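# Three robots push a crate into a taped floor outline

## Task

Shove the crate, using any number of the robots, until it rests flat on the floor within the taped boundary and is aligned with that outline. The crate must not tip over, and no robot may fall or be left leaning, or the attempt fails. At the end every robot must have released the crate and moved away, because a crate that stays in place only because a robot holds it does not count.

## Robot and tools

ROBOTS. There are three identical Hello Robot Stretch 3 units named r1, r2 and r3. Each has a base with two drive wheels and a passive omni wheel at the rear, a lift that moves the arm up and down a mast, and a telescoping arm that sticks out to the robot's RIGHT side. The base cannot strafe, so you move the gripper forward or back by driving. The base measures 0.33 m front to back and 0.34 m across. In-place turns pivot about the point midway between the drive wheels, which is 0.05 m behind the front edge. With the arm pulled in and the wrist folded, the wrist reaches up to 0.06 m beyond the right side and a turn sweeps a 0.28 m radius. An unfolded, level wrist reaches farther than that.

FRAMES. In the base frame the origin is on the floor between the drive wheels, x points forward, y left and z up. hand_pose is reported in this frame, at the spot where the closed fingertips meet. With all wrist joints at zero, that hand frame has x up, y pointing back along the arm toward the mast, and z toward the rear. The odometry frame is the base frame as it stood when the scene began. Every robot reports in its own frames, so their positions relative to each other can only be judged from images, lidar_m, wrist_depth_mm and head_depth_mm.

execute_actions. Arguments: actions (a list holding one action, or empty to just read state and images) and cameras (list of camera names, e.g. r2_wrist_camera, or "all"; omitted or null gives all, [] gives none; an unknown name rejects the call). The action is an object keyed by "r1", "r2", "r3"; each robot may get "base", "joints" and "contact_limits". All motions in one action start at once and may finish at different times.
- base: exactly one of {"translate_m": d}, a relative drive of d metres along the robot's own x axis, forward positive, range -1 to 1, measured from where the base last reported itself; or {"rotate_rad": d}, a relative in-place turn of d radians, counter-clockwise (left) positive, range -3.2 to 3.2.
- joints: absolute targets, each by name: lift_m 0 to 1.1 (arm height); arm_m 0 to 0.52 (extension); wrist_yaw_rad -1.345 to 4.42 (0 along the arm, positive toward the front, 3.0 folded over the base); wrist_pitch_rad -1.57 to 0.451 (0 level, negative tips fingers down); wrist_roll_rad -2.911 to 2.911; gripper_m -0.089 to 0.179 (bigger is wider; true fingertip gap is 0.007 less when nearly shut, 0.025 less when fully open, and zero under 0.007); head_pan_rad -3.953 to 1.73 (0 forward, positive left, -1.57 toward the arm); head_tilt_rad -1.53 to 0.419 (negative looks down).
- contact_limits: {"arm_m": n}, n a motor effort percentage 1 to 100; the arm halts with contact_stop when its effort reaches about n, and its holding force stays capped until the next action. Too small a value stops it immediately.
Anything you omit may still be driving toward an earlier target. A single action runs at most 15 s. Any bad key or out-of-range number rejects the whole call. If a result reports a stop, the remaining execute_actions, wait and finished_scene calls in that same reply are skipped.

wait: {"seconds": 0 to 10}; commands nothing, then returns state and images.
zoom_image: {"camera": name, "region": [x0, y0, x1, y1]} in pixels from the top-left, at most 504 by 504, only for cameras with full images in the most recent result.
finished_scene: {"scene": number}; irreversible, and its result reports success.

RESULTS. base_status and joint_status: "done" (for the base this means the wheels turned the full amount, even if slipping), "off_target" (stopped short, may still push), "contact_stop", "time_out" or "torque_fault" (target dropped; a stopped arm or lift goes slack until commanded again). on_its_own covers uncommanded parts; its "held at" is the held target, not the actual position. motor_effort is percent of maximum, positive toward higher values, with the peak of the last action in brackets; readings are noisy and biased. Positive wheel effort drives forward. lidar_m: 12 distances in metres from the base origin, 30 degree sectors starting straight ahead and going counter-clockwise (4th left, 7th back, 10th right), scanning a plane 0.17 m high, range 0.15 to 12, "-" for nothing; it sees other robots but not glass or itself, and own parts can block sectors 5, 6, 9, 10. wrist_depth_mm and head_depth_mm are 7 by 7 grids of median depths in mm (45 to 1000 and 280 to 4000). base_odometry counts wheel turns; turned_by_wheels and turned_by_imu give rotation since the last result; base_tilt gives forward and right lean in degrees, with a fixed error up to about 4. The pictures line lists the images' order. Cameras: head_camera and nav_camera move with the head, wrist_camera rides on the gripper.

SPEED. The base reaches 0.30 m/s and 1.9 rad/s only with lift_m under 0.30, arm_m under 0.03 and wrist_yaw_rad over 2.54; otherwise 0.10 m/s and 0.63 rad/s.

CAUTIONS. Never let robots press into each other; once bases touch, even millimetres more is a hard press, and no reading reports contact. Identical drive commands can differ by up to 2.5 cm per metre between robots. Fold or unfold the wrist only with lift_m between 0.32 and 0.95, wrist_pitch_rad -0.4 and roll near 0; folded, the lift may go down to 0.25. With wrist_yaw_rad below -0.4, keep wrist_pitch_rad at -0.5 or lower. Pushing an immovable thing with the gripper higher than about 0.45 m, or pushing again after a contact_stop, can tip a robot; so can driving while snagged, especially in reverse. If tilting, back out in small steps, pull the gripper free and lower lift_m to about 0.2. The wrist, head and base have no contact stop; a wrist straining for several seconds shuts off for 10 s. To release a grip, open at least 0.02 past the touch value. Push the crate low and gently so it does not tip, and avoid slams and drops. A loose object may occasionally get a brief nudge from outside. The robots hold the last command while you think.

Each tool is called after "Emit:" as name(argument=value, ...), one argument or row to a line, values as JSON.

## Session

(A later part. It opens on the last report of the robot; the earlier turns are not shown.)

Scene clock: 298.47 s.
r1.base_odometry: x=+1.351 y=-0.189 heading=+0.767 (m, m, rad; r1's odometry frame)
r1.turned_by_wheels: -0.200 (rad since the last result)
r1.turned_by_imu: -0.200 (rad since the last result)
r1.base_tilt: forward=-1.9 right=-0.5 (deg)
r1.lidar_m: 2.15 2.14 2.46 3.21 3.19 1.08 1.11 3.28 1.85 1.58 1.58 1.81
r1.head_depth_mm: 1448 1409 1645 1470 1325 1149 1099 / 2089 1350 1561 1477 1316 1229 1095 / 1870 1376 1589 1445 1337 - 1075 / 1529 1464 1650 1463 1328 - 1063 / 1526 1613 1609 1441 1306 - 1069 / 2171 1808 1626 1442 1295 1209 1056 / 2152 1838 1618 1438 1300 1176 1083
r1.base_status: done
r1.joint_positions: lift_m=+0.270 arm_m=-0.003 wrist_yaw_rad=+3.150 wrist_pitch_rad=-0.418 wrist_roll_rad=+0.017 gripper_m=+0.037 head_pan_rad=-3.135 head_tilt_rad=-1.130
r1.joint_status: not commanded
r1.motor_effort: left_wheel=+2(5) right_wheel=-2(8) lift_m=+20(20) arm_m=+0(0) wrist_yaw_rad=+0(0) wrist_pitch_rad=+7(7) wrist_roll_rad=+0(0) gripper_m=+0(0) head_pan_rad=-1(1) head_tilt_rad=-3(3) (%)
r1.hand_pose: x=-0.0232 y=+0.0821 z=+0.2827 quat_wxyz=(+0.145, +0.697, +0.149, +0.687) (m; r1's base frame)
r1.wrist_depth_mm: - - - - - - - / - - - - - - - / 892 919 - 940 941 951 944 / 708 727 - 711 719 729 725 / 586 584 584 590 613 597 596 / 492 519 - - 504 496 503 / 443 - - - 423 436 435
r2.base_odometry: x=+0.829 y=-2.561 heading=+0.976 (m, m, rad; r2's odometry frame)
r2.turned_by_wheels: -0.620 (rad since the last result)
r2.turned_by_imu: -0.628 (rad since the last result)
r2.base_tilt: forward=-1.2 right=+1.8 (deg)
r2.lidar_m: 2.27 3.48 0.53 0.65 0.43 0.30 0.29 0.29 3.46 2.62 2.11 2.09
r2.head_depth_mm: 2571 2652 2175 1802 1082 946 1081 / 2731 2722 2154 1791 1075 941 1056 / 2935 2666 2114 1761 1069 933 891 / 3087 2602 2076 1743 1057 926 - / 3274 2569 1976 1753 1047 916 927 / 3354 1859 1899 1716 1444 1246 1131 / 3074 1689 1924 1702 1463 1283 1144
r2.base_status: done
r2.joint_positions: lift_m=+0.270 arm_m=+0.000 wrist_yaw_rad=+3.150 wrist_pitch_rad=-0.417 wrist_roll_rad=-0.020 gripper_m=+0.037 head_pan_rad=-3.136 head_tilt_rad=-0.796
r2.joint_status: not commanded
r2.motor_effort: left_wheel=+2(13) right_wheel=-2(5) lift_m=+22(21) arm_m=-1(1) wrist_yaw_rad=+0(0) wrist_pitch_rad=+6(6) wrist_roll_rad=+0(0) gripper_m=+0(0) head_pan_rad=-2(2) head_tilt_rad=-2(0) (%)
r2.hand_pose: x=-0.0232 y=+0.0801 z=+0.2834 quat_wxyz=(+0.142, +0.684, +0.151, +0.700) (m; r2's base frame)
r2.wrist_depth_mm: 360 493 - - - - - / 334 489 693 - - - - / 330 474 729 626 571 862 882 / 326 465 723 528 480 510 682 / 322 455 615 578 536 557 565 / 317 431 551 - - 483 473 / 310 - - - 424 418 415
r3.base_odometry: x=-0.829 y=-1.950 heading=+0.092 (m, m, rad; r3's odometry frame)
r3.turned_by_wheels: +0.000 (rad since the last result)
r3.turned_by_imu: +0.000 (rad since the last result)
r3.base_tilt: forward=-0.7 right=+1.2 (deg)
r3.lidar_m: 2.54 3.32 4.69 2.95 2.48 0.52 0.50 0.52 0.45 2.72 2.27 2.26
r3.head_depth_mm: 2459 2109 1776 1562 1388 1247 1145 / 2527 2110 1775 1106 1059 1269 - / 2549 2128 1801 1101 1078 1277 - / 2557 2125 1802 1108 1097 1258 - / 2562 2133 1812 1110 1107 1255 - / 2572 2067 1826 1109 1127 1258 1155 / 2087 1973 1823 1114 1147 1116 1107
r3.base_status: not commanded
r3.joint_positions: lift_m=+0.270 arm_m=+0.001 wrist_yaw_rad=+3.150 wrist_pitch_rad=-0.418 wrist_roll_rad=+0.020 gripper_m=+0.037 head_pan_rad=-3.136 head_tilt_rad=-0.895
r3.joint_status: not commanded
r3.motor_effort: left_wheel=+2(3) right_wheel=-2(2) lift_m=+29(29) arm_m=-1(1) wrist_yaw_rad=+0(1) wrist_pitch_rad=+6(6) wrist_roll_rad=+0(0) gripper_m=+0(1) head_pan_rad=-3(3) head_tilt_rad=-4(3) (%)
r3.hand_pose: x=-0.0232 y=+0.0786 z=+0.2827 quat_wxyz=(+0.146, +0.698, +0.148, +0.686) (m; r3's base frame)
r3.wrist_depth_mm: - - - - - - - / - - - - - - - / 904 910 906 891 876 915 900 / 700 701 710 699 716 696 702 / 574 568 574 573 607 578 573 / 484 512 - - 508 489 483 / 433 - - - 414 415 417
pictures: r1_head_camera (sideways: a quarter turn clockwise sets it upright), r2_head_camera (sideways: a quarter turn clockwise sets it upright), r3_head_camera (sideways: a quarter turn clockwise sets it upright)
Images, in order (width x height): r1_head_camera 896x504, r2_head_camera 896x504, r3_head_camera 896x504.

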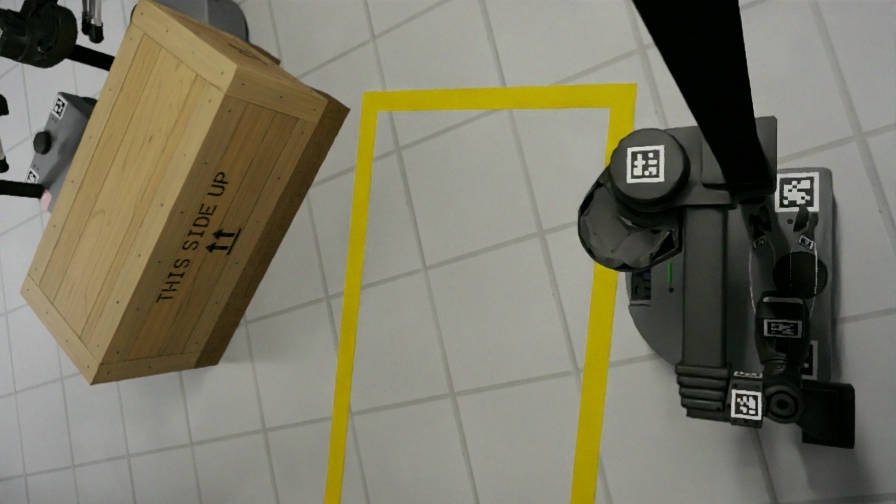

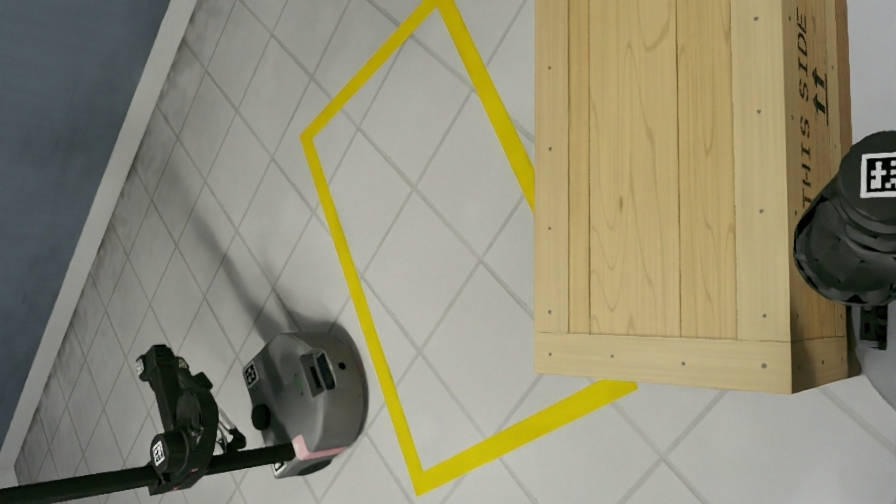

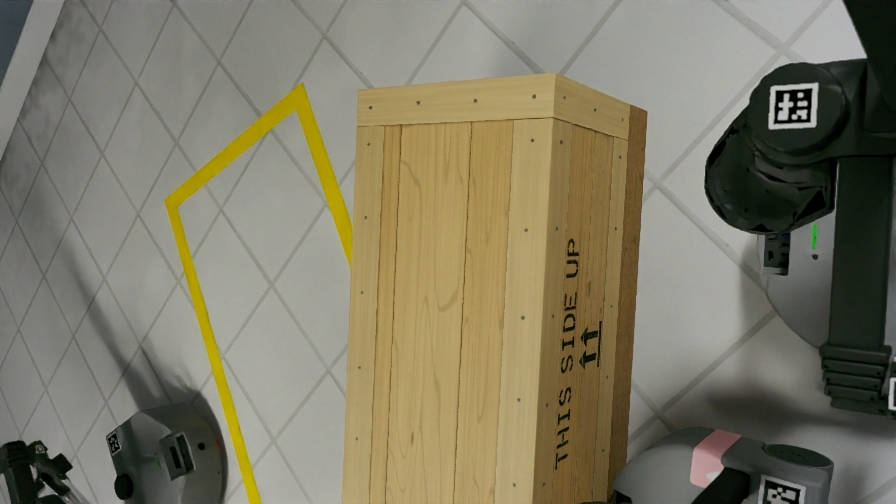

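Emit:
execute_actions(
  actions=[
    {"r3":{"base":{"translate_m":-0.21}}},
  ],
  cameras=[],
)

Emit:
execute_actions(
  actions=[
    {"r2":{"base":{"translate_m":-0.17}},"r3":{"base":{"translate_m":-0.15}}},
  ],
  cameras=["r1_head_camera","r3_head_camera","r2_head_camera"],
)

Scene clock: 303.50 s.
r1.base_odometry: x=+1.351 y=-0.189 heading=+0.767 (m, m, rad; r1's odometry frame)
r1.turned_by_wheels: +0.000 (rad since the last result)
r1.turned_by_imu: +0.001 (rad since the last result)
r1.base_tilt: forward=-2.0 right=-0.5 (deg)
r1.lidar_m: 2.14 2.15 2.46 3.21 3.19 1.08 1.11 3.30 1.84 1.58 1.58 1.82
r1.head_depth_mm: 1444 1410 1668 1474 1322 1152 1099 / 2161 1337 1563 1471 1321 1230 1091 / 1683 1370 1589 1449 1336 - 1076 / 1522 1463 1640 1447 1329 - 1065 / 1527 1617 1627 1437 1298 - 1068 / 2158 1809 1624 1444 1303 1208 1058 / 2146 1838 1625 1441 1293 1172 1077
r1.base_status: not commanded
r1.joint_positions: lift_m=+0.270 arm_m=-0.003 wrist_yaw_rad=+3.150 wrist_pitch_rad=-0.418 wrist_roll_rad=+0.017 gripper_m=+0.037 head_pan_rad=-3.135 head_tilt_rad=-1.130
r1.joint_status: not commanded
r1.motor_effort: left_wheel=+2(3) right_wheel=-2(2) lift_m=+20(20) arm_m=+0(0) wrist_yaw_rad=+0(1) wrist_pitch_rad=+7(7) wrist_roll_rad=+0(0) gripper_m=+0(0) head_pan_rad=-2(1) head_tilt_rad=-3(4) (%)
r1.hand_pose: x=-0.0232 y=+0.0821 z=+0.2827 quat_wxyz=(+0.145, +0.697, +0.149, +0.687) (m; r1's base frame)
r1.wrist_depth_mm: - - - - - - - / - - - - - - - / 927 906 - 917 937 939 925 / 714 716 - 740 726 720 733 / 584 580 582 580 615 585 586 / 493 509 - - 505 497 496 / 443 - - - 429 426 433
r2.base_odometry: x=+0.829 y=-2.561 heading=+0.976 (m, m, rad; r2's odometry frame)
r2.turned_by_wheels: +0.000 (rad since the last result)
r2.turned_by_imu: -0.001 (rad since the last result)
r2.base_tilt: forward=-1.1 right=+1.9 (deg)
r2.lidar_m: 2.26 3.47 3.82 0.48 0.43 0.30 0.29 0.29 3.46 2.62 2.11 2.08
r2.head_depth_mm: 2579 2672 2196 1802 1092 943 1006 / 2726 2719 2150 1790 1074 938 1057 / 2876 2650 2122 1758 1066 929 893 / 3065 2602 2105 1746 1060 930 - / 3273 2566 1963 1733 1046 921 927 / 3368 1861 1882 1721 1449 1247 1133 / 3067 1692 1909 1718 1465 1289 1141
r2.base_status: not commanded
r2.joint_positions: lift_m=+0.270 arm_m=+0.000 wrist_yaw_rad=+3.150 wrist_pitch_rad=-0.417 wrist_roll_rad=-0.020 gripper_m=+0.037 head_pan_rad=-3.136 head_tilt_rad=-0.796
r2.joint_status: not commanded
r2.motor_effort: left_wheel=+2(2) right_wheel=-2(1) lift_m=+22(22) arm_m=-1(1) wrist_yaw_rad=+0(0) wrist_pitch_rad=+6(6) wrist_roll_rad=+0(0) gripper_m=+0(0) head_pan_rad=-3(2) head_tilt_rad=-1(1) (%)
r2.hand_pose: x=-0.0232 y=+0.0801 z=+0.2834 quat_wxyz=(+0.142, +0.684, +0.151, +0.700) (m; r2's base frame)
r2.wrist_depth_mm: 358 494 - 433 - - - / 336 484 688 - - - - / 329 475 672 585 934 913 890 / 328 470 525 486 710 701 683 / 322 456 575 534 601 572 563 / 317 437 540 - - 484 470 / 312 - - - 421 420 410
r3.base_odometry: x=-1.038 y=-1.969 heading=+0.092 (m, m, rad; r3's odometry frame)
r3.turned_by_wheels: +0.000 (rad since the last result)
r3.turned_by_imu: -0.001 (rad since the last result)
r3.base_tilt: forward=-0.7 right=+1.2 (deg)
r3.lidar_m: 2.71 3.49 4.81 2.75 2.33 0.30 0.29 0.30 0.42 0.36 2.43 2.42
r3.head_depth_mm: 2387 2101 1796 1560 1387 1224 1145 / 2495 2111 1790 1565 982 906 - / 2543 2106 1791 1559 981 904 - / 2559 2092 1805 1566 982 923 - / 2519 2127 1809 1111 985 942 - / 2587 2132 1813 1116 989 971 1156 / 2444 1862 1825 1118 991 997 1063
r3.base_status: done
r3.joint_positions: lift_m=+0.270 arm_m=+0.001 wrist_yaw_rad=+3.150 wrist_pitch_rad=-0.418 wrist_roll_rad=+0.020 gripper_m=+0.037 head_pan_rad=-3.136 head_tilt_rad=-0.895
r3.joint_status: not commanded
r3.motor_effort: left_wheel=+2(9) right_wheel=-2(10) lift_m=+29(29) arm_m=-1(1) wrist_yaw_rad=+0(1) wrist_pitch_rad=+6(6) wrist_roll_rad=+0(0) gripper_m=+0(0) head_pan_rad=-3(3) head_tilt_rad=-3(3) (%)
r3.hand_pose: x=-0.0232 y=+0.0786 z=+0.2827 quat_wxyz=(+0.146, +0.698, +0.148, +0.686) (m; r3's base frame)
r3.wrist_depth_mm: - - - - - - - / - - - - - - - / 567 901 907 891 897 904 929 / 310 689 701 707 695 706 703 / 317 575 567 578 596 571 582 / 312 399 - - 499 487 480 / 299 - - - 417 416 425
pictures: none
No camera images: the call's "cameras" was empty. Leave "cameras" out to get every camera's image.

Scene clock: 306.27 s.
r1.base_odometry: x=+1.351 y=-0.189 heading=+0.767 (m, m, rad; r1's odometry frame)
r1.turned_by_wheels: +0.000 (rad since the last result)
r1.turned_by_imu: +0.001 (rad since the last result)
r1.base_tilt: forward=-1.9 right=-0.5 (deg)
r1.lidar_m: 2.15 2.15 2.47 3.21 3.19 0.98 1.01 3.27 1.84 1.58 1.58 1.81
r1.head_depth_mm: 1383 1583 1649 1474 1319 1159 1103 / 2100 1314 1416 1459 1320 1234 1094 / 1584 1316 1502 1457 1331 - 1072 / 1475 1359 1566 1451 1319 - 1063 / 1517 1407 1627 1444 1303 - 1066 / 2153 1607 1620 1438 1305 1216 1057 / 2142 1851 1597 1444 1292 1177 1079
r1.base_status: not commanded
r1.joint_positions: lift_m=+0.270 arm_m=-0.003 wrist_yaw_rad=+3.150 wrist_pitch_rad=-0.418 wrist_roll_rad=+0.017 gripper_m=+0.037 head_pan_rad=-3.135 head_tilt_rad=-1.130
r1.joint_status: not commanded
r1.motor_effort: left_wheel=+3(2) right_wheel=-2(2) lift_m=+20(20) arm_m=+1(0) wrist_yaw_rad=+0(0) wrist_pitch_rad=+7(7) wrist_roll_rad=+0(0) gripper_m=+1(1) head_pan_rad=-1(1) head_tilt_rad=-4(4) (%)
r1.hand_pose: x=-0.0232 y=+0.0821 z=+0.2827 quat_wxyz=(+0.145, +0.697, +0.149, +0.687) (m; r1's base frame)
r1.wrist_depth_mm: - - - - - - - / - - - - - - - / 910 916 - 933 952 953 940 / 710 716 - 730 727 727 721 / 587 585 589 588 607 592 593 / 502 512 - - 519 504 499 / 441 - - - 426 433 429
r2.base_odometry: x=+0.734 y=-2.701 heading=+0.975 (m, m, rad; r2's odometry frame)
r2.turned_by_wheels: -0.001 (rad since the last result)
r2.turned_by_imu: +0.056 (rad since the last result)
r2.base_tilt: forward=-1.1 right=+1.8 (deg)
r2.lidar_m: 2.42 3.89 5.27 0.47 0.42 0.29 0.28 0.28 3.39 2.63 2.19 2.18
r2.head_depth_mm: 2532 2678 2156 1801 1087 945 989 / 2743 2696 2158 1804 1081 938 1007 / 2925 2663 2099 1772 1066 931 867 / 3093 2613 2092 1750 1059 926 - / 3270 2448 1907 1745 1052 917 880 / 3397 2297 1788 1712 1475 1251 1134 / 3100 2361 1969 1704 1457 1284 1140
r2.base_status: translate_m off_target (by the wheels' count: -0.1696 of -0.1700)
r2.joint_positions: lift_m=+0.270 arm_m=+0.000 wrist_yaw_rad=+3.150 wrist_pitch_rad=-0.417 wrist_roll_rad=-0.020 gripper_m=+0.037 head_pan_rad=-3.136 head_tilt_rad=-0.796
r2.joint_status: not commanded
r2.on_its_own: left_wheel is at rest, and its effort (-83) is outside its rest range (-18 to +18); right_wheel is at rest, and its effort (-27) is outside its rest range (-18 to +18)
r2.motor_effort: left_wheel=-83(100) right_wheel=-27(42) lift_m=+22(22) arm_m=-1(1) wrist_yaw_rad=+0(2) wrist_pitch_rad=+6(6) wrist_roll_rad=+0(0) gripper_m=+1(0) head_pan_rad=-2(2) head_tilt_rad=-1(1) (%)
r2.hand_pose: x=-0.0232 y=+0.0801 z=+0.2834 quat_wxyz=(+0.142, +0.684, +0.151, +0.700) (m; r2's base frame)
r2.wrist_depth_mm: 357 470 - 421 - - - / 320 462 671 - - - - / 315 453 641 583 950 893 883 / 313 447 510 471 721 696 682 / 307 433 571 517 610 573 562 / 303 414 549 - - 485 471 / 298 - - - 422 418 410
r3.base_odometry: x=-1.187 y=-1.982 heading=+0.092 (m, m, rad; r3's odometry frame)
r3.turned_by_wheels: +0.001 (rad since the last result)
r3.turned_by_imu: +0.003 (rad since the last result)
r3.base_tilt: forward=-0.7 right=+1.3 (deg)
r3.lidar_m: 2.85 3.60 4.87 2.66 2.22 0.29 0.28 0.28 0.38 0.35 2.54 2.53
r3.head_depth_mm: 2325 2105 1792 1566 1382 1231 1145 / 2467 2110 1782 1572 979 905 - / 2556 2118 1803 1577 980 897 - / 2580 2117 1817 1564 983 922 - / 2565 2142 1801 1585 985 922 - / 2613 2147 1819 1574 989 926 1155 / 2618 1858 1780 1594 986 929 1089
r3.base_status: translate_m off_target (by the wheels' count: -0.1498 of -0.1500)
r3.joint_positions: lift_m=+0.270 arm_m=+0.001 wrist_yaw_rad=+3.150 wrist_pitch_rad=-0.418 wrist_roll_rad=+0.020 gripper_m=+0.037 head_pan_rad=-3.136 head_tilt_rad=-0.895
r3.joint_status: not commanded
r3.on_its_own: right_wheel is at rest, and its effort (-54) is outside its rest range (-18 to +18)
r3.motor_effort: left_wheel=-12(85) right_wheel=-54(85) lift_m=+29(30) arm_m=-1(0) wrist_yaw_rad=+0(1) wrist_pitch_rad=+6(6) wrist_roll_rad=+0(0) gripper_m=-1(1) head_pan_rad=-3(3) head_tilt_rad=-4(3) (%)
r3.hand_pose: x=-0.0232 y=+0.0786 z=+0.2827 quat_wxyz=(+0.146, +0.698, +0.148, +0.686) (m; r3's base frame)
r3.wrist_depth_mm: - - - - - - - / - - - - - - - / 314 891 915 937 913 925 888 / 305 710 697 705 697 695 726 / 308 581 573 572 588 574 579 / 300 395 - - 500 487 485 / 287 - - - 413 421 425
pictures: r1_head_camera (sideways: a quarter turn clockwise sets it upright), r2_head_camera (sideways: a quarter turn clockwise sets it upright), r3_head_camera (sideways: a quarter turn clockwise sets it upright)
Images, in order (width x height): r1_head_camera 896x504, r2_head_camera 896x504, r3_head_camera 896x504.

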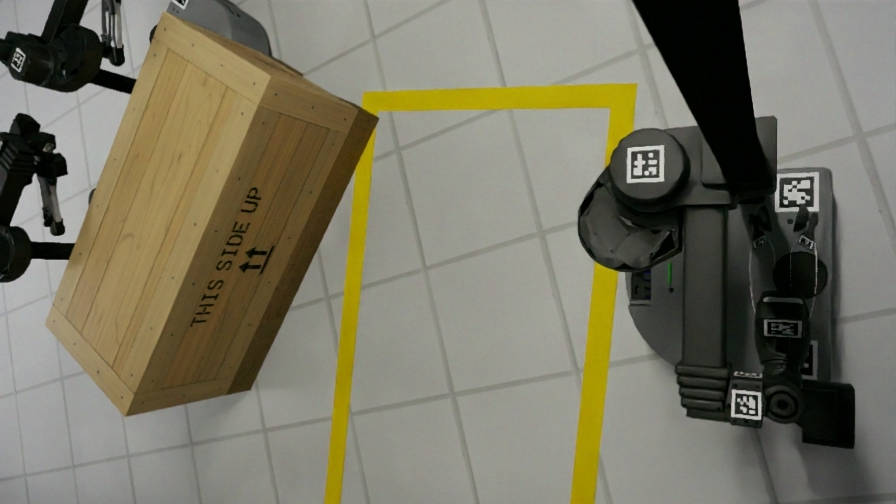

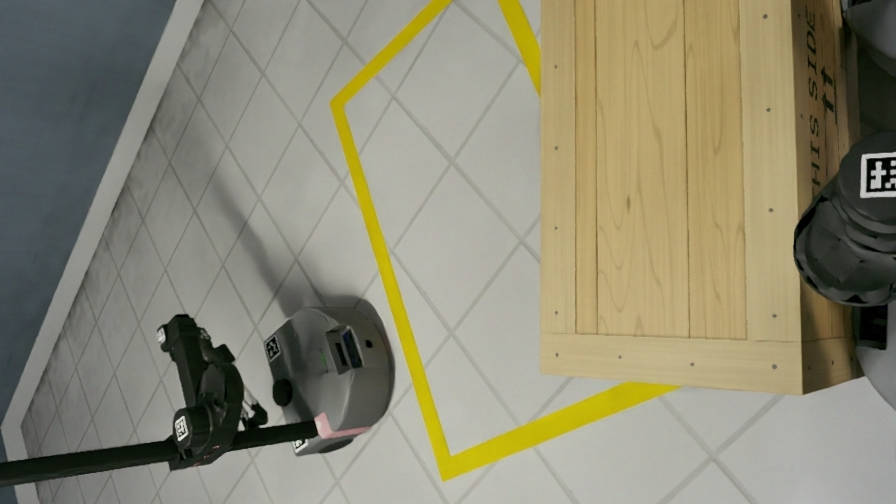

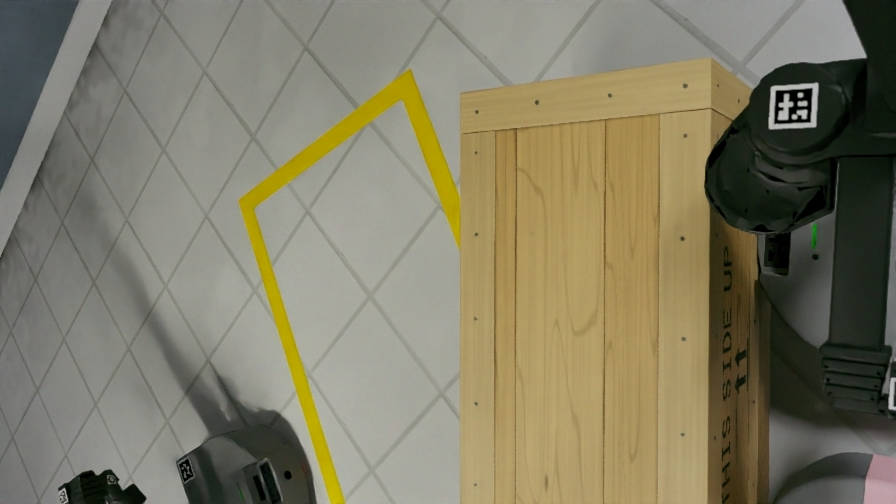

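Good: CCW 0.055 per 0.12. Continue.

Emit:
execute_actions(
  actions=[
    {"r2":{"base":{"translate_m":-0.17}},"r3":{"base":{"translate_m":-0.15}}},
  ],
  cameras=["r1_head_camera","r3_head_camera","r2_head_camera"],
)

Scene clock: 309.90 s.
r1.base_odometry: x=+1.351 y=-0.189 heading=+0.767 (m, m, rad; r1's odometry frame)
r1.turned_by_wheels: +0.000 (rad since the last result)
r1.turned_by_imu: +0.001 (rad since the last result)
r1.base_tilt: forward=-1.9 right=-0.5 (deg)
r1.lidar_m: 2.15 2.15 2.46 3.21 3.21 0.86 0.88 1.16 1.85 1.58 1.58 1.81
r1.head_depth_mm: 2162 1616 1627 1457 1319 1159 1103 / 2073 1325 1230 1463 1314 1235 1096 / 2051 1319 1305 1459 1336 - 1076 / 1593 1303 1413 1452 1322 - 1063 / 2106 1322 1530 1440 1308 - 1064 / 2143 1349 1576 1430 1298 1213 1060 / 2141 1809 1616 1443 1287 1180 1082
r1.base_status: not commanded
r1.joint_positions: lift_m=+0.270 arm_m=-0.003 wrist_yaw_rad=+3.150 wrist_pitch_rad=-0.418 wrist_roll_rad=+0.017 gripper_m=+0.037 head_pan_rad=-3.135 head_tilt_rad=-1.130
r1.joint_status: not commanded
r1.motor_effort: left_wheel=+2(2) right_wheel=-3(3) lift_m=+20(20) arm_m=+0(0) wrist_yaw_rad=+0(1) wrist_pitch_rad=+7(7) wrist_roll_rad=+0(0) gripper_m=+0(0) head_pan_rad=-1(1) head_tilt_rad=-4(4) (%)
r1.hand_pose: x=-0.0232 y=+0.0821 z=+0.2827 quat_wxyz=(+0.145, +0.697, +0.149, +0.687) (m; r1's base frame)
r1.wrist_depth_mm: - - - - - - - / - - - - - - - / 918 902 - 901 909 921 938 / 711 710 - 724 739 724 729 / 597 595 590 591 612 593 580 / 500 509 - - 513 498 501 / 441 - - - 424 434 431
r2.base_odometry: x=+0.638 y=-2.842 heading=+0.974 (m, m, rad; r2's odometry frame)
r2.turned_by_wheels: -0.001 (rad since the last result)
r2.turned_by_imu: +0.041 (rad since the last result)
r2.base_tilt: forward=-1.2 right=+1.8 (deg)
r2.lidar_m: 2.59 3.99 5.18 0.46 0.42 0.29 0.28 0.28 3.33 2.69 2.28 2.28
r2.head_depth_mm: 2467 2660 2185 1802 1082 947 989 / 2676 2694 2134 1777 1080 936 1022 / 2910 2651 2104 1754 1069 928 868 / 3102 2641 2113 1753 1054 927 - / 3327 2586 1808 1710 1054 919 880 / 3368 2541 1706 1682 1469 1250 1131 / 3066 2355 2042 1691 1463 1284 1146
r2.base_status: translate_m off_target (by the wheels' count: -0.1696 of -0.1700)
r2.joint_positions: lift_m=+0.270 arm_m=+0.000 wrist_yaw_rad=+3.150 wrist_pitch_rad=-0.417 wrist_roll_rad=-0.020 gripper_m=+0.037 head_pan_rad=-3.136 head_tilt_rad=-0.796
r2.joint_status: not commanded
r2.on_its_own: left_wheel is at rest, and its effort (-92) is outside its rest range (-18 to +18); right_wheel is at rest, and its effort (-29) is outside its rest range (-18 to +18)
r2.motor_effort: left_wheel=-92(100) right_wheel=-29(38) lift_m=+21(22) arm_m=-1(1) wrist_yaw_rad=+0(1) wrist_pitch_rad=+6(6) wrist_roll_rad=+0(0) gripper_m=+0(0) head_pan_rad=-2(2) head_tilt_rad=-1(1) (%)
r2.hand_pose: x=-0.0232 y=+0.0801 z=+0.2834 quat_wxyz=(+0.142, +0.684, +0.151, +0.700) (m; r2's base frame)
r2.wrist_depth_mm: 355 478 - 419 - - - / 323 471 674 - - - - / 318 461 648 582 957 911 884 / 314 453 491 476 724 701 678 / 310 438 564 502 599 574 562 / 305 415 548 - - 485 470 / 300 - - - 422 418 411
r3.base_odometry: x=-1.336 y=-1.996 heading=+0.093 (m, m, rad; r3's odometry frame)
r3.turned_by_wheels: +0.000 (rad since the last result)
r3.turned_by_imu: +0.003 (rad since the last result)
r3.base_tilt: forward=-0.7 right=+1.2 (deg)
r3.lidar_m: 2.98 3.73 4.60 2.52 2.11 0.30 0.28 0.28 0.36 0.34 2.65 2.64
r3.head_depth_mm: 2236 2097 1803 1558 1384 1242 1147 / 2411 2122 1802 1563 982 908 - / 2477 2118 1797 1571 980 900 - / 2545 2136 1808 1563 979 922 - / 2551 2116 1817 1581 985 918 - / 2590 2138 1805 1579 984 909 1158 / 2558 2133 1700 1568 984 912 1091
r3.base_status: translate_m off_target (by the wheels' count: -0.1499 of -0.1500)
r3.joint_positions: lift_m=+0.270 arm_m=+0.001 wrist_yaw_rad=+3.150 wrist_pitch_rad=-0.418 wrist_roll_rad=+0.020 gripper_m=+0.037 head_pan_rad=-3.136 head_tilt_rad=-0.895
r3.joint_status: not commanded
r3.on_its_own: right_wheel is at rest, and its effort (-37) is outside its rest range (-18 to +18)
r3.motor_effort: left_wheel=-8(51) right_wheel=-37(79) lift_m=+29(29) arm_m=-1(1) wrist_yaw_rad=-1(0) wrist_pitch_rad=+6(6) wrist_roll_rad=+0(0) gripper_m=+0(1) head_pan_rad=-3(3) head_tilt_rad=-4(3) (%)
r3.hand_pose: x=-0.0232 y=+0.0786 z=+0.2827 quat_wxyz=(+0.146, +0.698, +0.148, +0.686) (m; r3's base frame)
r3.wrist_depth_mm: - - - - - - - / - - - - - - - / 838 881 925 896 913 886 894 / 319 709 699 692 719 705 733 / 316 561 566 572 590 578 579 / 310 406 - - 500 487 489 / 293 - - - 411 418 423
pictures: r1_head_camera (sideways: a quarter turn clockwise sets it upright), r2_head_camera (sideways: a quarter turn clockwise sets it upright), r3_head_camera (sideways: a quarter turn clockwise sets it upright)
Images, in order (width x height): r1_head_camera 896x504, r2_head_camera 896x504, r3_head_camera 896x504.

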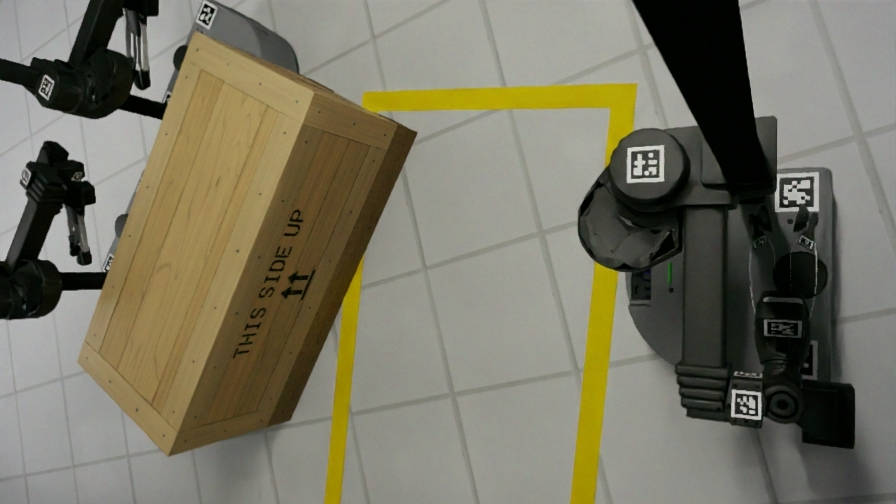

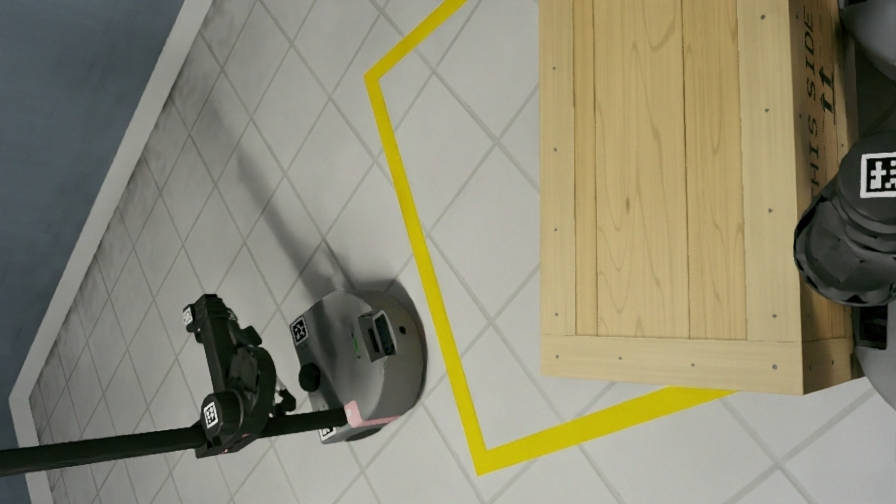

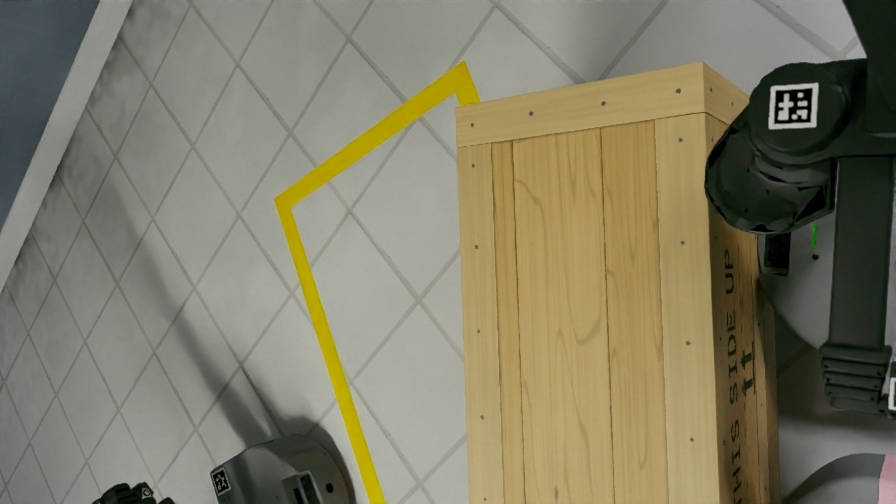

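Emit:
execute_actions(
  actions=[
    {"r2":{"base":{"translate_m":-0.17}},"r3":{"base":{"translate_m":-0.16}}},
  ],
  cameras=["r1_head_camera","r3_head_camera","r2_head_camera"],
)

Scene clock: 313.87 s.
r1.base_odometry: x=+1.351 y=-0.189 heading=+0.767 (m, m, rad; r1's odometry frame)
r1.turned_by_wheels: +0.000 (rad since the last result)
r1.turned_by_imu: +0.001 (rad since the last result)
r1.base_tilt: forward=-1.9 right=-0.4 (deg)
r1.lidar_m: 2.15 2.14 2.47 3.21 3.19 0.73 0.74 0.94 1.84 1.58 1.58 1.81
r1.head_depth_mm: 2216 1545 1619 1473 1327 1155 1100 / 1273 1265 1195 1436 1322 1232 1094 / 2197 1317 1171 1401 1333 - 1076 / 1573 1307 1207 1426 1330 - 1060 / 1362 1302 1273 1458 1298 - 1065 / 2154 1296 1396 1444 1303 1213 1052 / 2158 1311 1566 1437 1296 1181 1082
r1.base_status: not commanded
r1.joint_positions: lift_m=+0.270 arm_m=-0.003 wrist_yaw_rad=+3.150 wrist_pitch_rad=-0.418 wrist_roll_rad=+0.017 gripper_m=+0.037 head_pan_rad=-3.135 head_tilt_rad=-1.130
r1.joint_status: not commanded
r1.motor_effort: left_wheel=+1(2) right_wheel=-3(2) lift_m=+20(20) arm_m=+0(0) wrist_yaw_rad=-1(0) wrist_pitch_rad=+7(7) wrist_roll_rad=+0(0) gripper_m=+0(0) head_pan_rad=-1(1) head_tilt_rad=-5(5) (%)
r1.hand_pose: x=-0.0232 y=+0.0821 z=+0.2827 quat_wxyz=(+0.145, +0.697, +0.149, +0.687) (m; r1's base frame)
r1.wrist_depth_mm: - - - - - - - / - - - - - - - / 917 947 - 927 929 936 931 / 707 700 - 723 720 724 715 / 590 584 583 590 617 589 611 / 492 511 - - 508 502 497 / 444 - - - 426 435 436
r2.base_odometry: x=+0.543 y=-2.982 heading=+0.973 (m, m, rad; r2's odometry frame)
r2.turned_by_wheels: -0.001 (rad since the last result)
r2.turned_by_imu: +0.022 (rad since the last result)
r2.base_tilt: forward=-1.1 right=+1.9 (deg)
r2.lidar_m: 2.73 4.06 4.84 0.46 0.44 0.30 0.28 0.28 3.24 2.76 2.37 2.38
r2.head_depth_mm: 2389 2559 2172 1788 1083 945 1008 / 2610 2712 2156 1802 1072 937 1050 / 2817 2645 2125 1774 1069 934 875 / 3067 2630 2110 1767 1063 928 - / 3262 2612 1726 1648 1052 922 875 / 3390 2571 1565 1626 1442 1246 1116 / 3019 2351 1978 1696 1457 1291 1145
r2.base_status: translate_m off_target (by the wheels' count: -0.1696 of -0.1700)
r2.joint_positions: lift_m=+0.270 arm_m=+0.000 wrist_yaw_rad=+3.150 wrist_pitch_rad=-0.417 wrist_roll_rad=-0.020 gripper_m=+0.037 head_pan_rad=-3.136 head_tilt_rad=-0.796
r2.joint_status: not commanded
r2.on_its_own: left_wheel is at rest, and its effort (-93) is outside its rest range (-18 to +18); right_wheel is at rest, and its effort (-33) is outside its rest range (-18 to +18)
r2.motor_effort: left_wheel=-93(100) right_wheel=-33(40) lift_m=+21(21) arm_m=-1(1) wrist_yaw_rad=+0(0) wrist_pitch_rad=+6(6) wrist_roll_rad=+0(0) gripper_m=+0(0) head_pan_rad=-2(3) head_tilt_rad=-1(1) (%)
r2.hand_pose: x=-0.0232 y=+0.0801 z=+0.2834 quat_wxyz=(+0.142, +0.684, +0.151, +0.700) (m; r2's base frame)
r2.wrist_depth_mm: 363 507 - - - - - / 335 507 743 - - - - / 332 483 695 590 926 902 875 / 322 475 487 476 724 704 687 / 317 459 531 506 597 574 560 / 312 431 552 - - 487 474 / 300 - - - 421 413 414
r3.base_odometry: x=-1.495 y=-2.011 heading=+0.093 (m, m, rad; r3's odometry frame)
r3.turned_by_wheels: +0.001 (rad since the last result)
r3.turned_by_imu: +0.005 (rad since the last result)
r3.base_tilt: forward=-0.7 right=+1.3 (deg)
r3.lidar_m: 3.11 3.86 4.33 2.36 1.99 0.30 0.28 0.28 0.35 0.34 2.76 2.76
r3.head_depth_mm: 2113 2114 1782 1562 1385 1235 1147 / 2312 2098 1807 1572 997 916 - / 2427 2113 1805 1571 985 901 - / 2550 2116 1807 1570 987 911 - / 2568 2110 1806 1580 978 909 - / 2566 2134 1808 1579 987 911 1140 / 2599 2111 1668 1589 990 909 1092
r3.base_status: translate_m off_target (by the wheels' count: -0.1598 of -0.1600)
r3.joint_positions: lift_m=+0.270 arm_m=+0.001 wrist_yaw_rad=+3.150 wrist_pitch_rad=-0.418 wrist_roll_rad=+0.020 gripper_m=+0.037 head_pan_rad=-3.136 head_tilt_rad=-0.895
r3.joint_status: not commanded
r3.on_its_own: right_wheel is at rest, and its effort (-45) is outside its rest range (-18 to +18)
r3.motor_effort: left_wheel=-10(47) right_wheel=-45(78) lift_m=+29(29) arm_m=-1(0) wrist_yaw_rad=+0(0) wrist_pitch_rad=+6(6) wrist_roll_rad=+0(0) gripper_m=+0(1) head_pan_rad=-3(2) head_tilt_rad=-2(3) (%)
r3.hand_pose: x=-0.0232 y=+0.0786 z=+0.2827 quat_wxyz=(+0.146, +0.698, +0.148, +0.686) (m; r3's base frame)
r3.wrist_depth_mm: - - - - - - - / - - - - - - - / 891 902 892 889 922 933 915 / 341 711 701 711 705 688 722 / 331 576 572 569 604 579 588 / 321 499 - - 503 482 486 / 300 - - - 417 419 422
pictures: r1_head_camera (sideways: a quarter turn clockwise sets it upright), r2_head_camera (sideways: a quarter turn clockwise sets it upright), r3_head_camera (sideways: a quarter turn clockwise sets it upright)
Images, in order (width x height): r1_head_camera 896x504, r2_head_camera 896x504, r3_head_camera 896x504.

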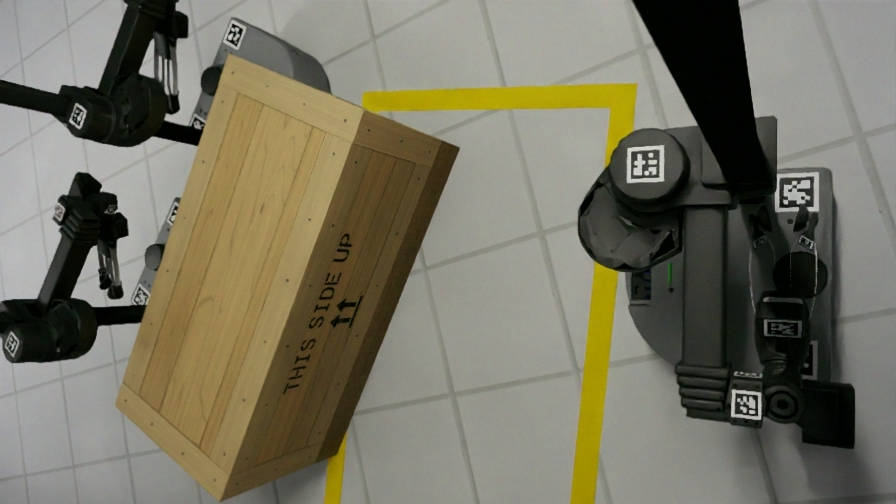

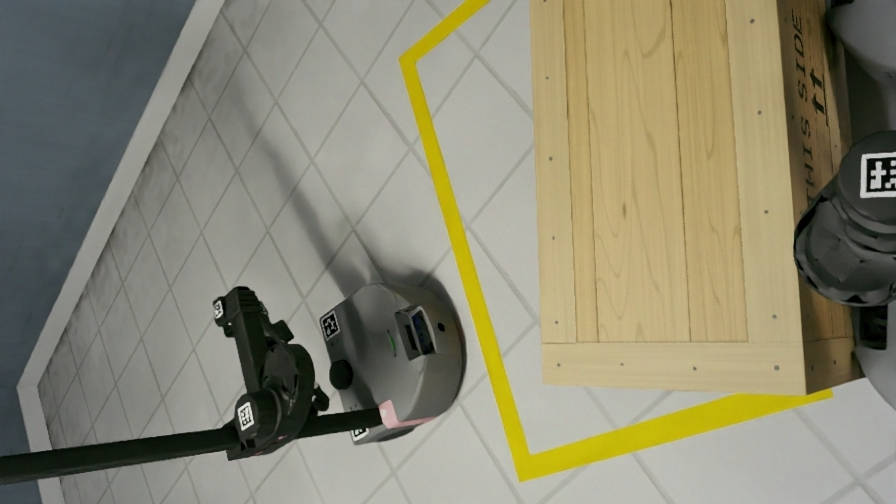

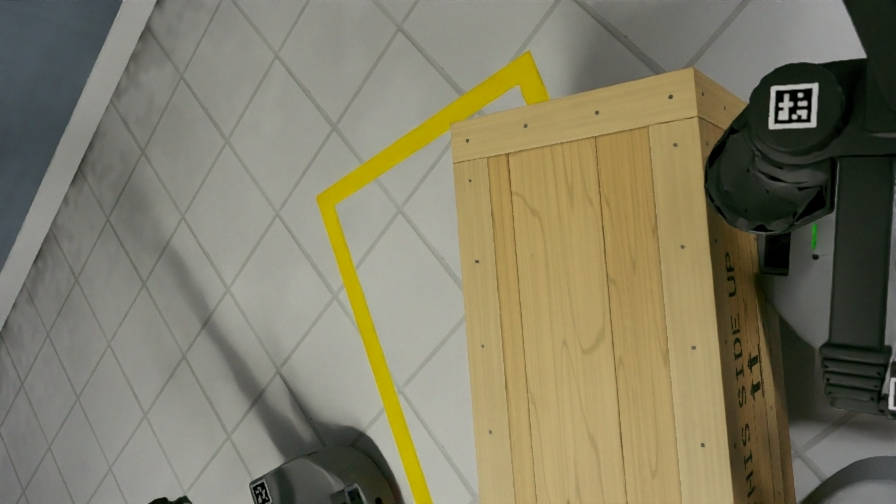

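Emit:
execute_actions(
  actions=[
    {"r2":{"base":{"translate_m":-0.13}},"r3":{"base":{"translate_m":-0.2}}},
  ],
  cameras=["r1_head_camera","r3_head_camera","r2_head_camera"],
)

Scene clock: 317.50 s.
r1.base_odometry: x=+1.351 y=-0.189 heading=+0.767 (m, m, rad; r1's odometry frame)
r1.turned_by_wheels: +0.000 (rad since the last result)
r1.turned_by_imu: +0.001 (rad since the last result)
r1.base_tilt: forward=-1.9 right=-0.3 (deg)
r1.lidar_m: 2.15 2.15 2.47 3.20 3.19 0.63 0.63 0.73 1.85 1.58 1.58 1.81
r1.head_depth_mm: 2232 1552 1643 1471 1323 1158 1101 / 2075 1241 1176 1425 1319 1227 1090 / 2178 1802 1156 1239 1329 - 1079 / 2190 1394 1140 1325 1323 - 1064 / 2161 1416 1145 1382 1301 - 1062 / 1260 1267 1151 1392 1295 1214 1056 / 2144 1797 1173 1404 1294 1180 1070
r1.base_status: not commanded
r1.joint_positions: lift_m=+0.270 arm_m=-0.003 wrist_yaw_rad=+3.150 wrist_pitch_rad=-0.418 wrist_roll_rad=+0.017 gripper_m=+0.037 head_pan_rad=-3.135 head_tilt_rad=-1.130
r1.joint_status: not commanded
r1.motor_effort: left_wheel=+2(2) right_wheel=-2(2) lift_m=+20(20) arm_m=+0(0) wrist_yaw_rad=-1(1) wrist_pitch_rad=+7(7) wrist_roll_rad=+0(0) gripper_m=+0(0) head_pan_rad=-2(1) head_tilt_rad=-5(5) (%)
r1.hand_pose: x=-0.0232 y=+0.0821 z=+0.2827 quat_wxyz=(+0.145, +0.697, +0.149, +0.687) (m; r1's base frame)
r1.wrist_depth_mm: - - - - - - - / - - - - - - - / 922 925 - 925 932 931 912 / 722 706 - 732 721 718 747 / 577 590 588 591 621 588 581 / 496 508 - - 513 501 501 / 437 - - - 425 433 432
r2.base_odometry: x=+0.470 y=-3.089 heading=+0.973 (m, m, rad; r2's odometry frame)
r2.turned_by_wheels: +0.000 (rad since the last result)
r2.turned_by_imu: +0.004 (rad since the last result)
r2.base_tilt: forward=-1.1 right=+1.8 (deg)
r2.lidar_m: 2.84 4.17 4.59 0.48 0.48 0.32 0.27 0.27 3.16 2.85 2.46 2.46
r2.head_depth_mm: 2319 2516 2178 1805 1086 981 1038 / 2513 2614 2134 1783 1079 953 1124 / 2745 2658 2134 1760 1066 930 1018 / 3016 2603 2112 1748 1055 925 - / 3209 2609 1720 1585 1047 920 866 / 3373 2509 1335 1553 1062 966 1129 / 3017 2355 1914 1681 1461 1294 1145
r2.base_status: done
r2.joint_positions: lift_m=+0.270 arm_m=+0.000 wrist_yaw_rad=+3.150 wrist_pitch_rad=-0.417 wrist_roll_rad=-0.020 gripper_m=+0.037 head_pan_rad=-3.136 head_tilt_rad=-0.796
r2.joint_status: not commanded
r2.motor_effort: left_wheel=-3(100) right_wheel=+0(38) lift_m=+22(22) arm_m=-1(1) wrist_yaw_rad=+0(0) wrist_pitch_rad=+6(6) wrist_roll_rad=+0(0) gripper_m=+0(1) head_pan_rad=-2(3) head_tilt_rad=+0(1) (%)
r2.hand_pose: x=-0.0232 y=+0.0801 z=+0.2834 quat_wxyz=(+0.142, +0.684, +0.151, +0.700) (m; r2's base frame)
r2.wrist_depth_mm: 458 - - - - - - / 417 755 - - - - - / 406 609 624 904 947 908 872 / 382 505 472 713 726 703 678 / 367 530 517 597 603 565 553 / 355 512 548 - - 487 474 / 338 - - - 421 415 412
r3.base_odometry: x=-1.694 y=-2.030 heading=+0.092 (m, m, rad; r3's odometry frame)
r3.turned_by_wheels: -0.001 (rad since the last result)
r3.turned_by_imu: +0.030 (rad since the last result)
r3.base_tilt: forward=-0.7 right=+1.3 (deg)
r3.lidar_m: 3.31 4.03 3.78 2.16 1.85 0.32 0.27 0.27 0.31 0.35 0.48 2.90
r3.head_depth_mm: 1999 2089 1799 1563 1385 1244 1143 / 2204 2109 1797 1573 1341 1003 - / 2355 2129 1785 1111 986 907 - / 2491 2114 1818 1574 981 910 - / 2575 2116 1807 1580 982 911 - / 2569 2114 1822 1582 991 899 1104 / 2590 2140 1781 1527 991 883 1093
r3.base_status: translate_m off_target (by the wheels' count: -0.1996 of -0.2000)
r3.joint_positions: lift_m=+0.270 arm_m=+0.001 wrist_yaw_rad=+3.150 wrist_pitch_rad=-0.418 wrist_roll_rad=+0.020 gripper_m=+0.037 head_pan_rad=-3.136 head_tilt_rad=-0.895
r3.joint_status: not commanded
r3.on_its_own: left_wheel is at rest, and its effort (-59) is outside its rest range (-18 to +18); right_wheel is at rest, and its effort (-35) is outside its rest range (-18 to +18)
r3.motor_effort: left_wheel=-59(63) right_wheel=-35(81) lift_m=+29(29) arm_m=+0(1) wrist_yaw_rad=+0(0) wrist_pitch_rad=+6(6) wrist_roll_rad=+0(0) gripper_m=-1(1) head_pan_rad=-3(3) head_tilt_rad=-3(4) (%)
r3.hand_pose: x=-0.0232 y=+0.0786 z=+0.2827 quat_wxyz=(+0.146, +0.698, +0.148, +0.686) (m; r3's base frame)
r3.wrist_depth_mm: - - - - - - - / - - - - - - - / 906 918 898 904 918 916 899 / 696 692 699 708 693 698 719 / 536 575 569 573 599 585 582 / 362 518 - - 504 484 489 / 325 - - - 414 423 425
pictures: r1_head_camera (sideways: a quarter turn clockwise sets it upright), r2_head_camera (sideways: a quarter turn clockwise sets it upright), r3_head_camera (sideways: a quarter turn clockwise sets it upright)
Images, in order (width x height): r1_head_camera 896x504, r2_head_camera 896x504, r3_head_camera 896x504.

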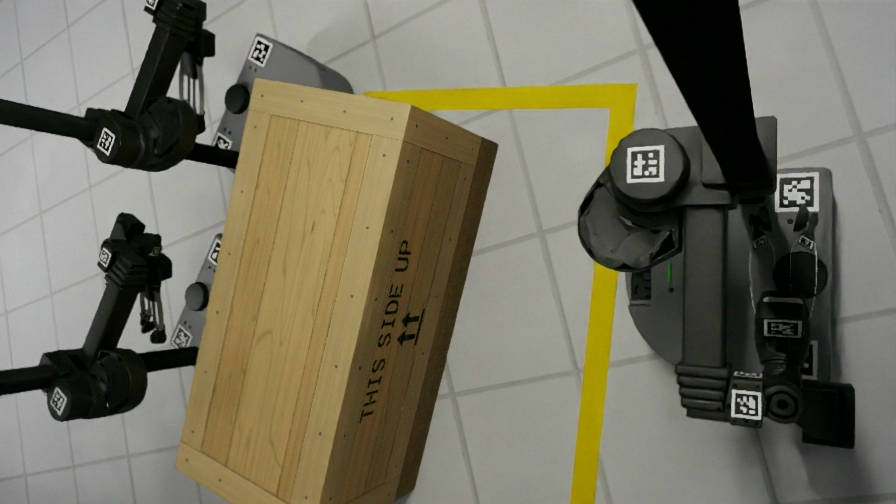

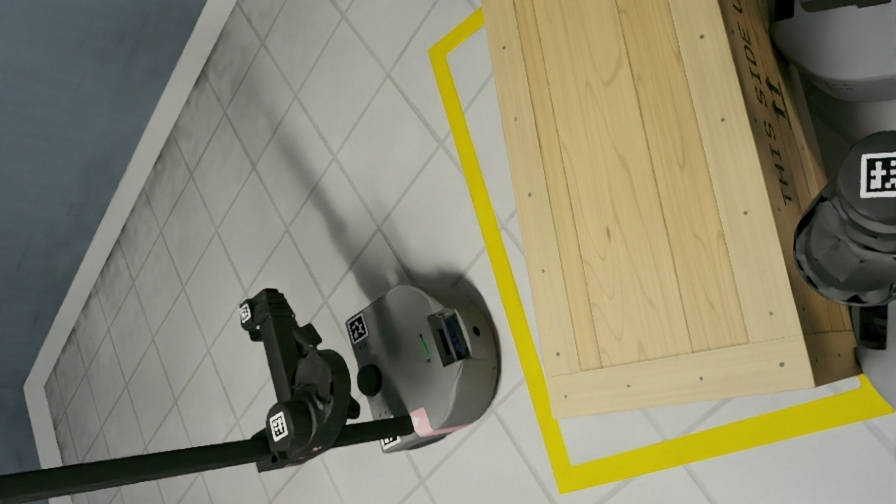

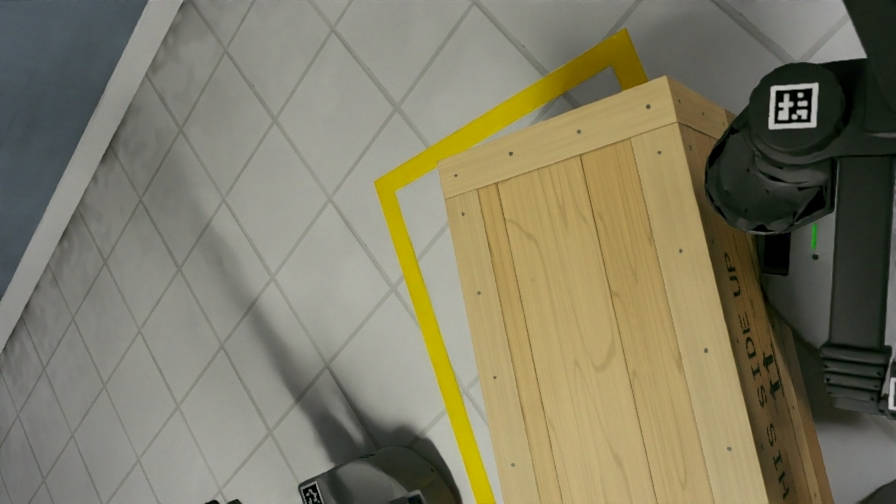

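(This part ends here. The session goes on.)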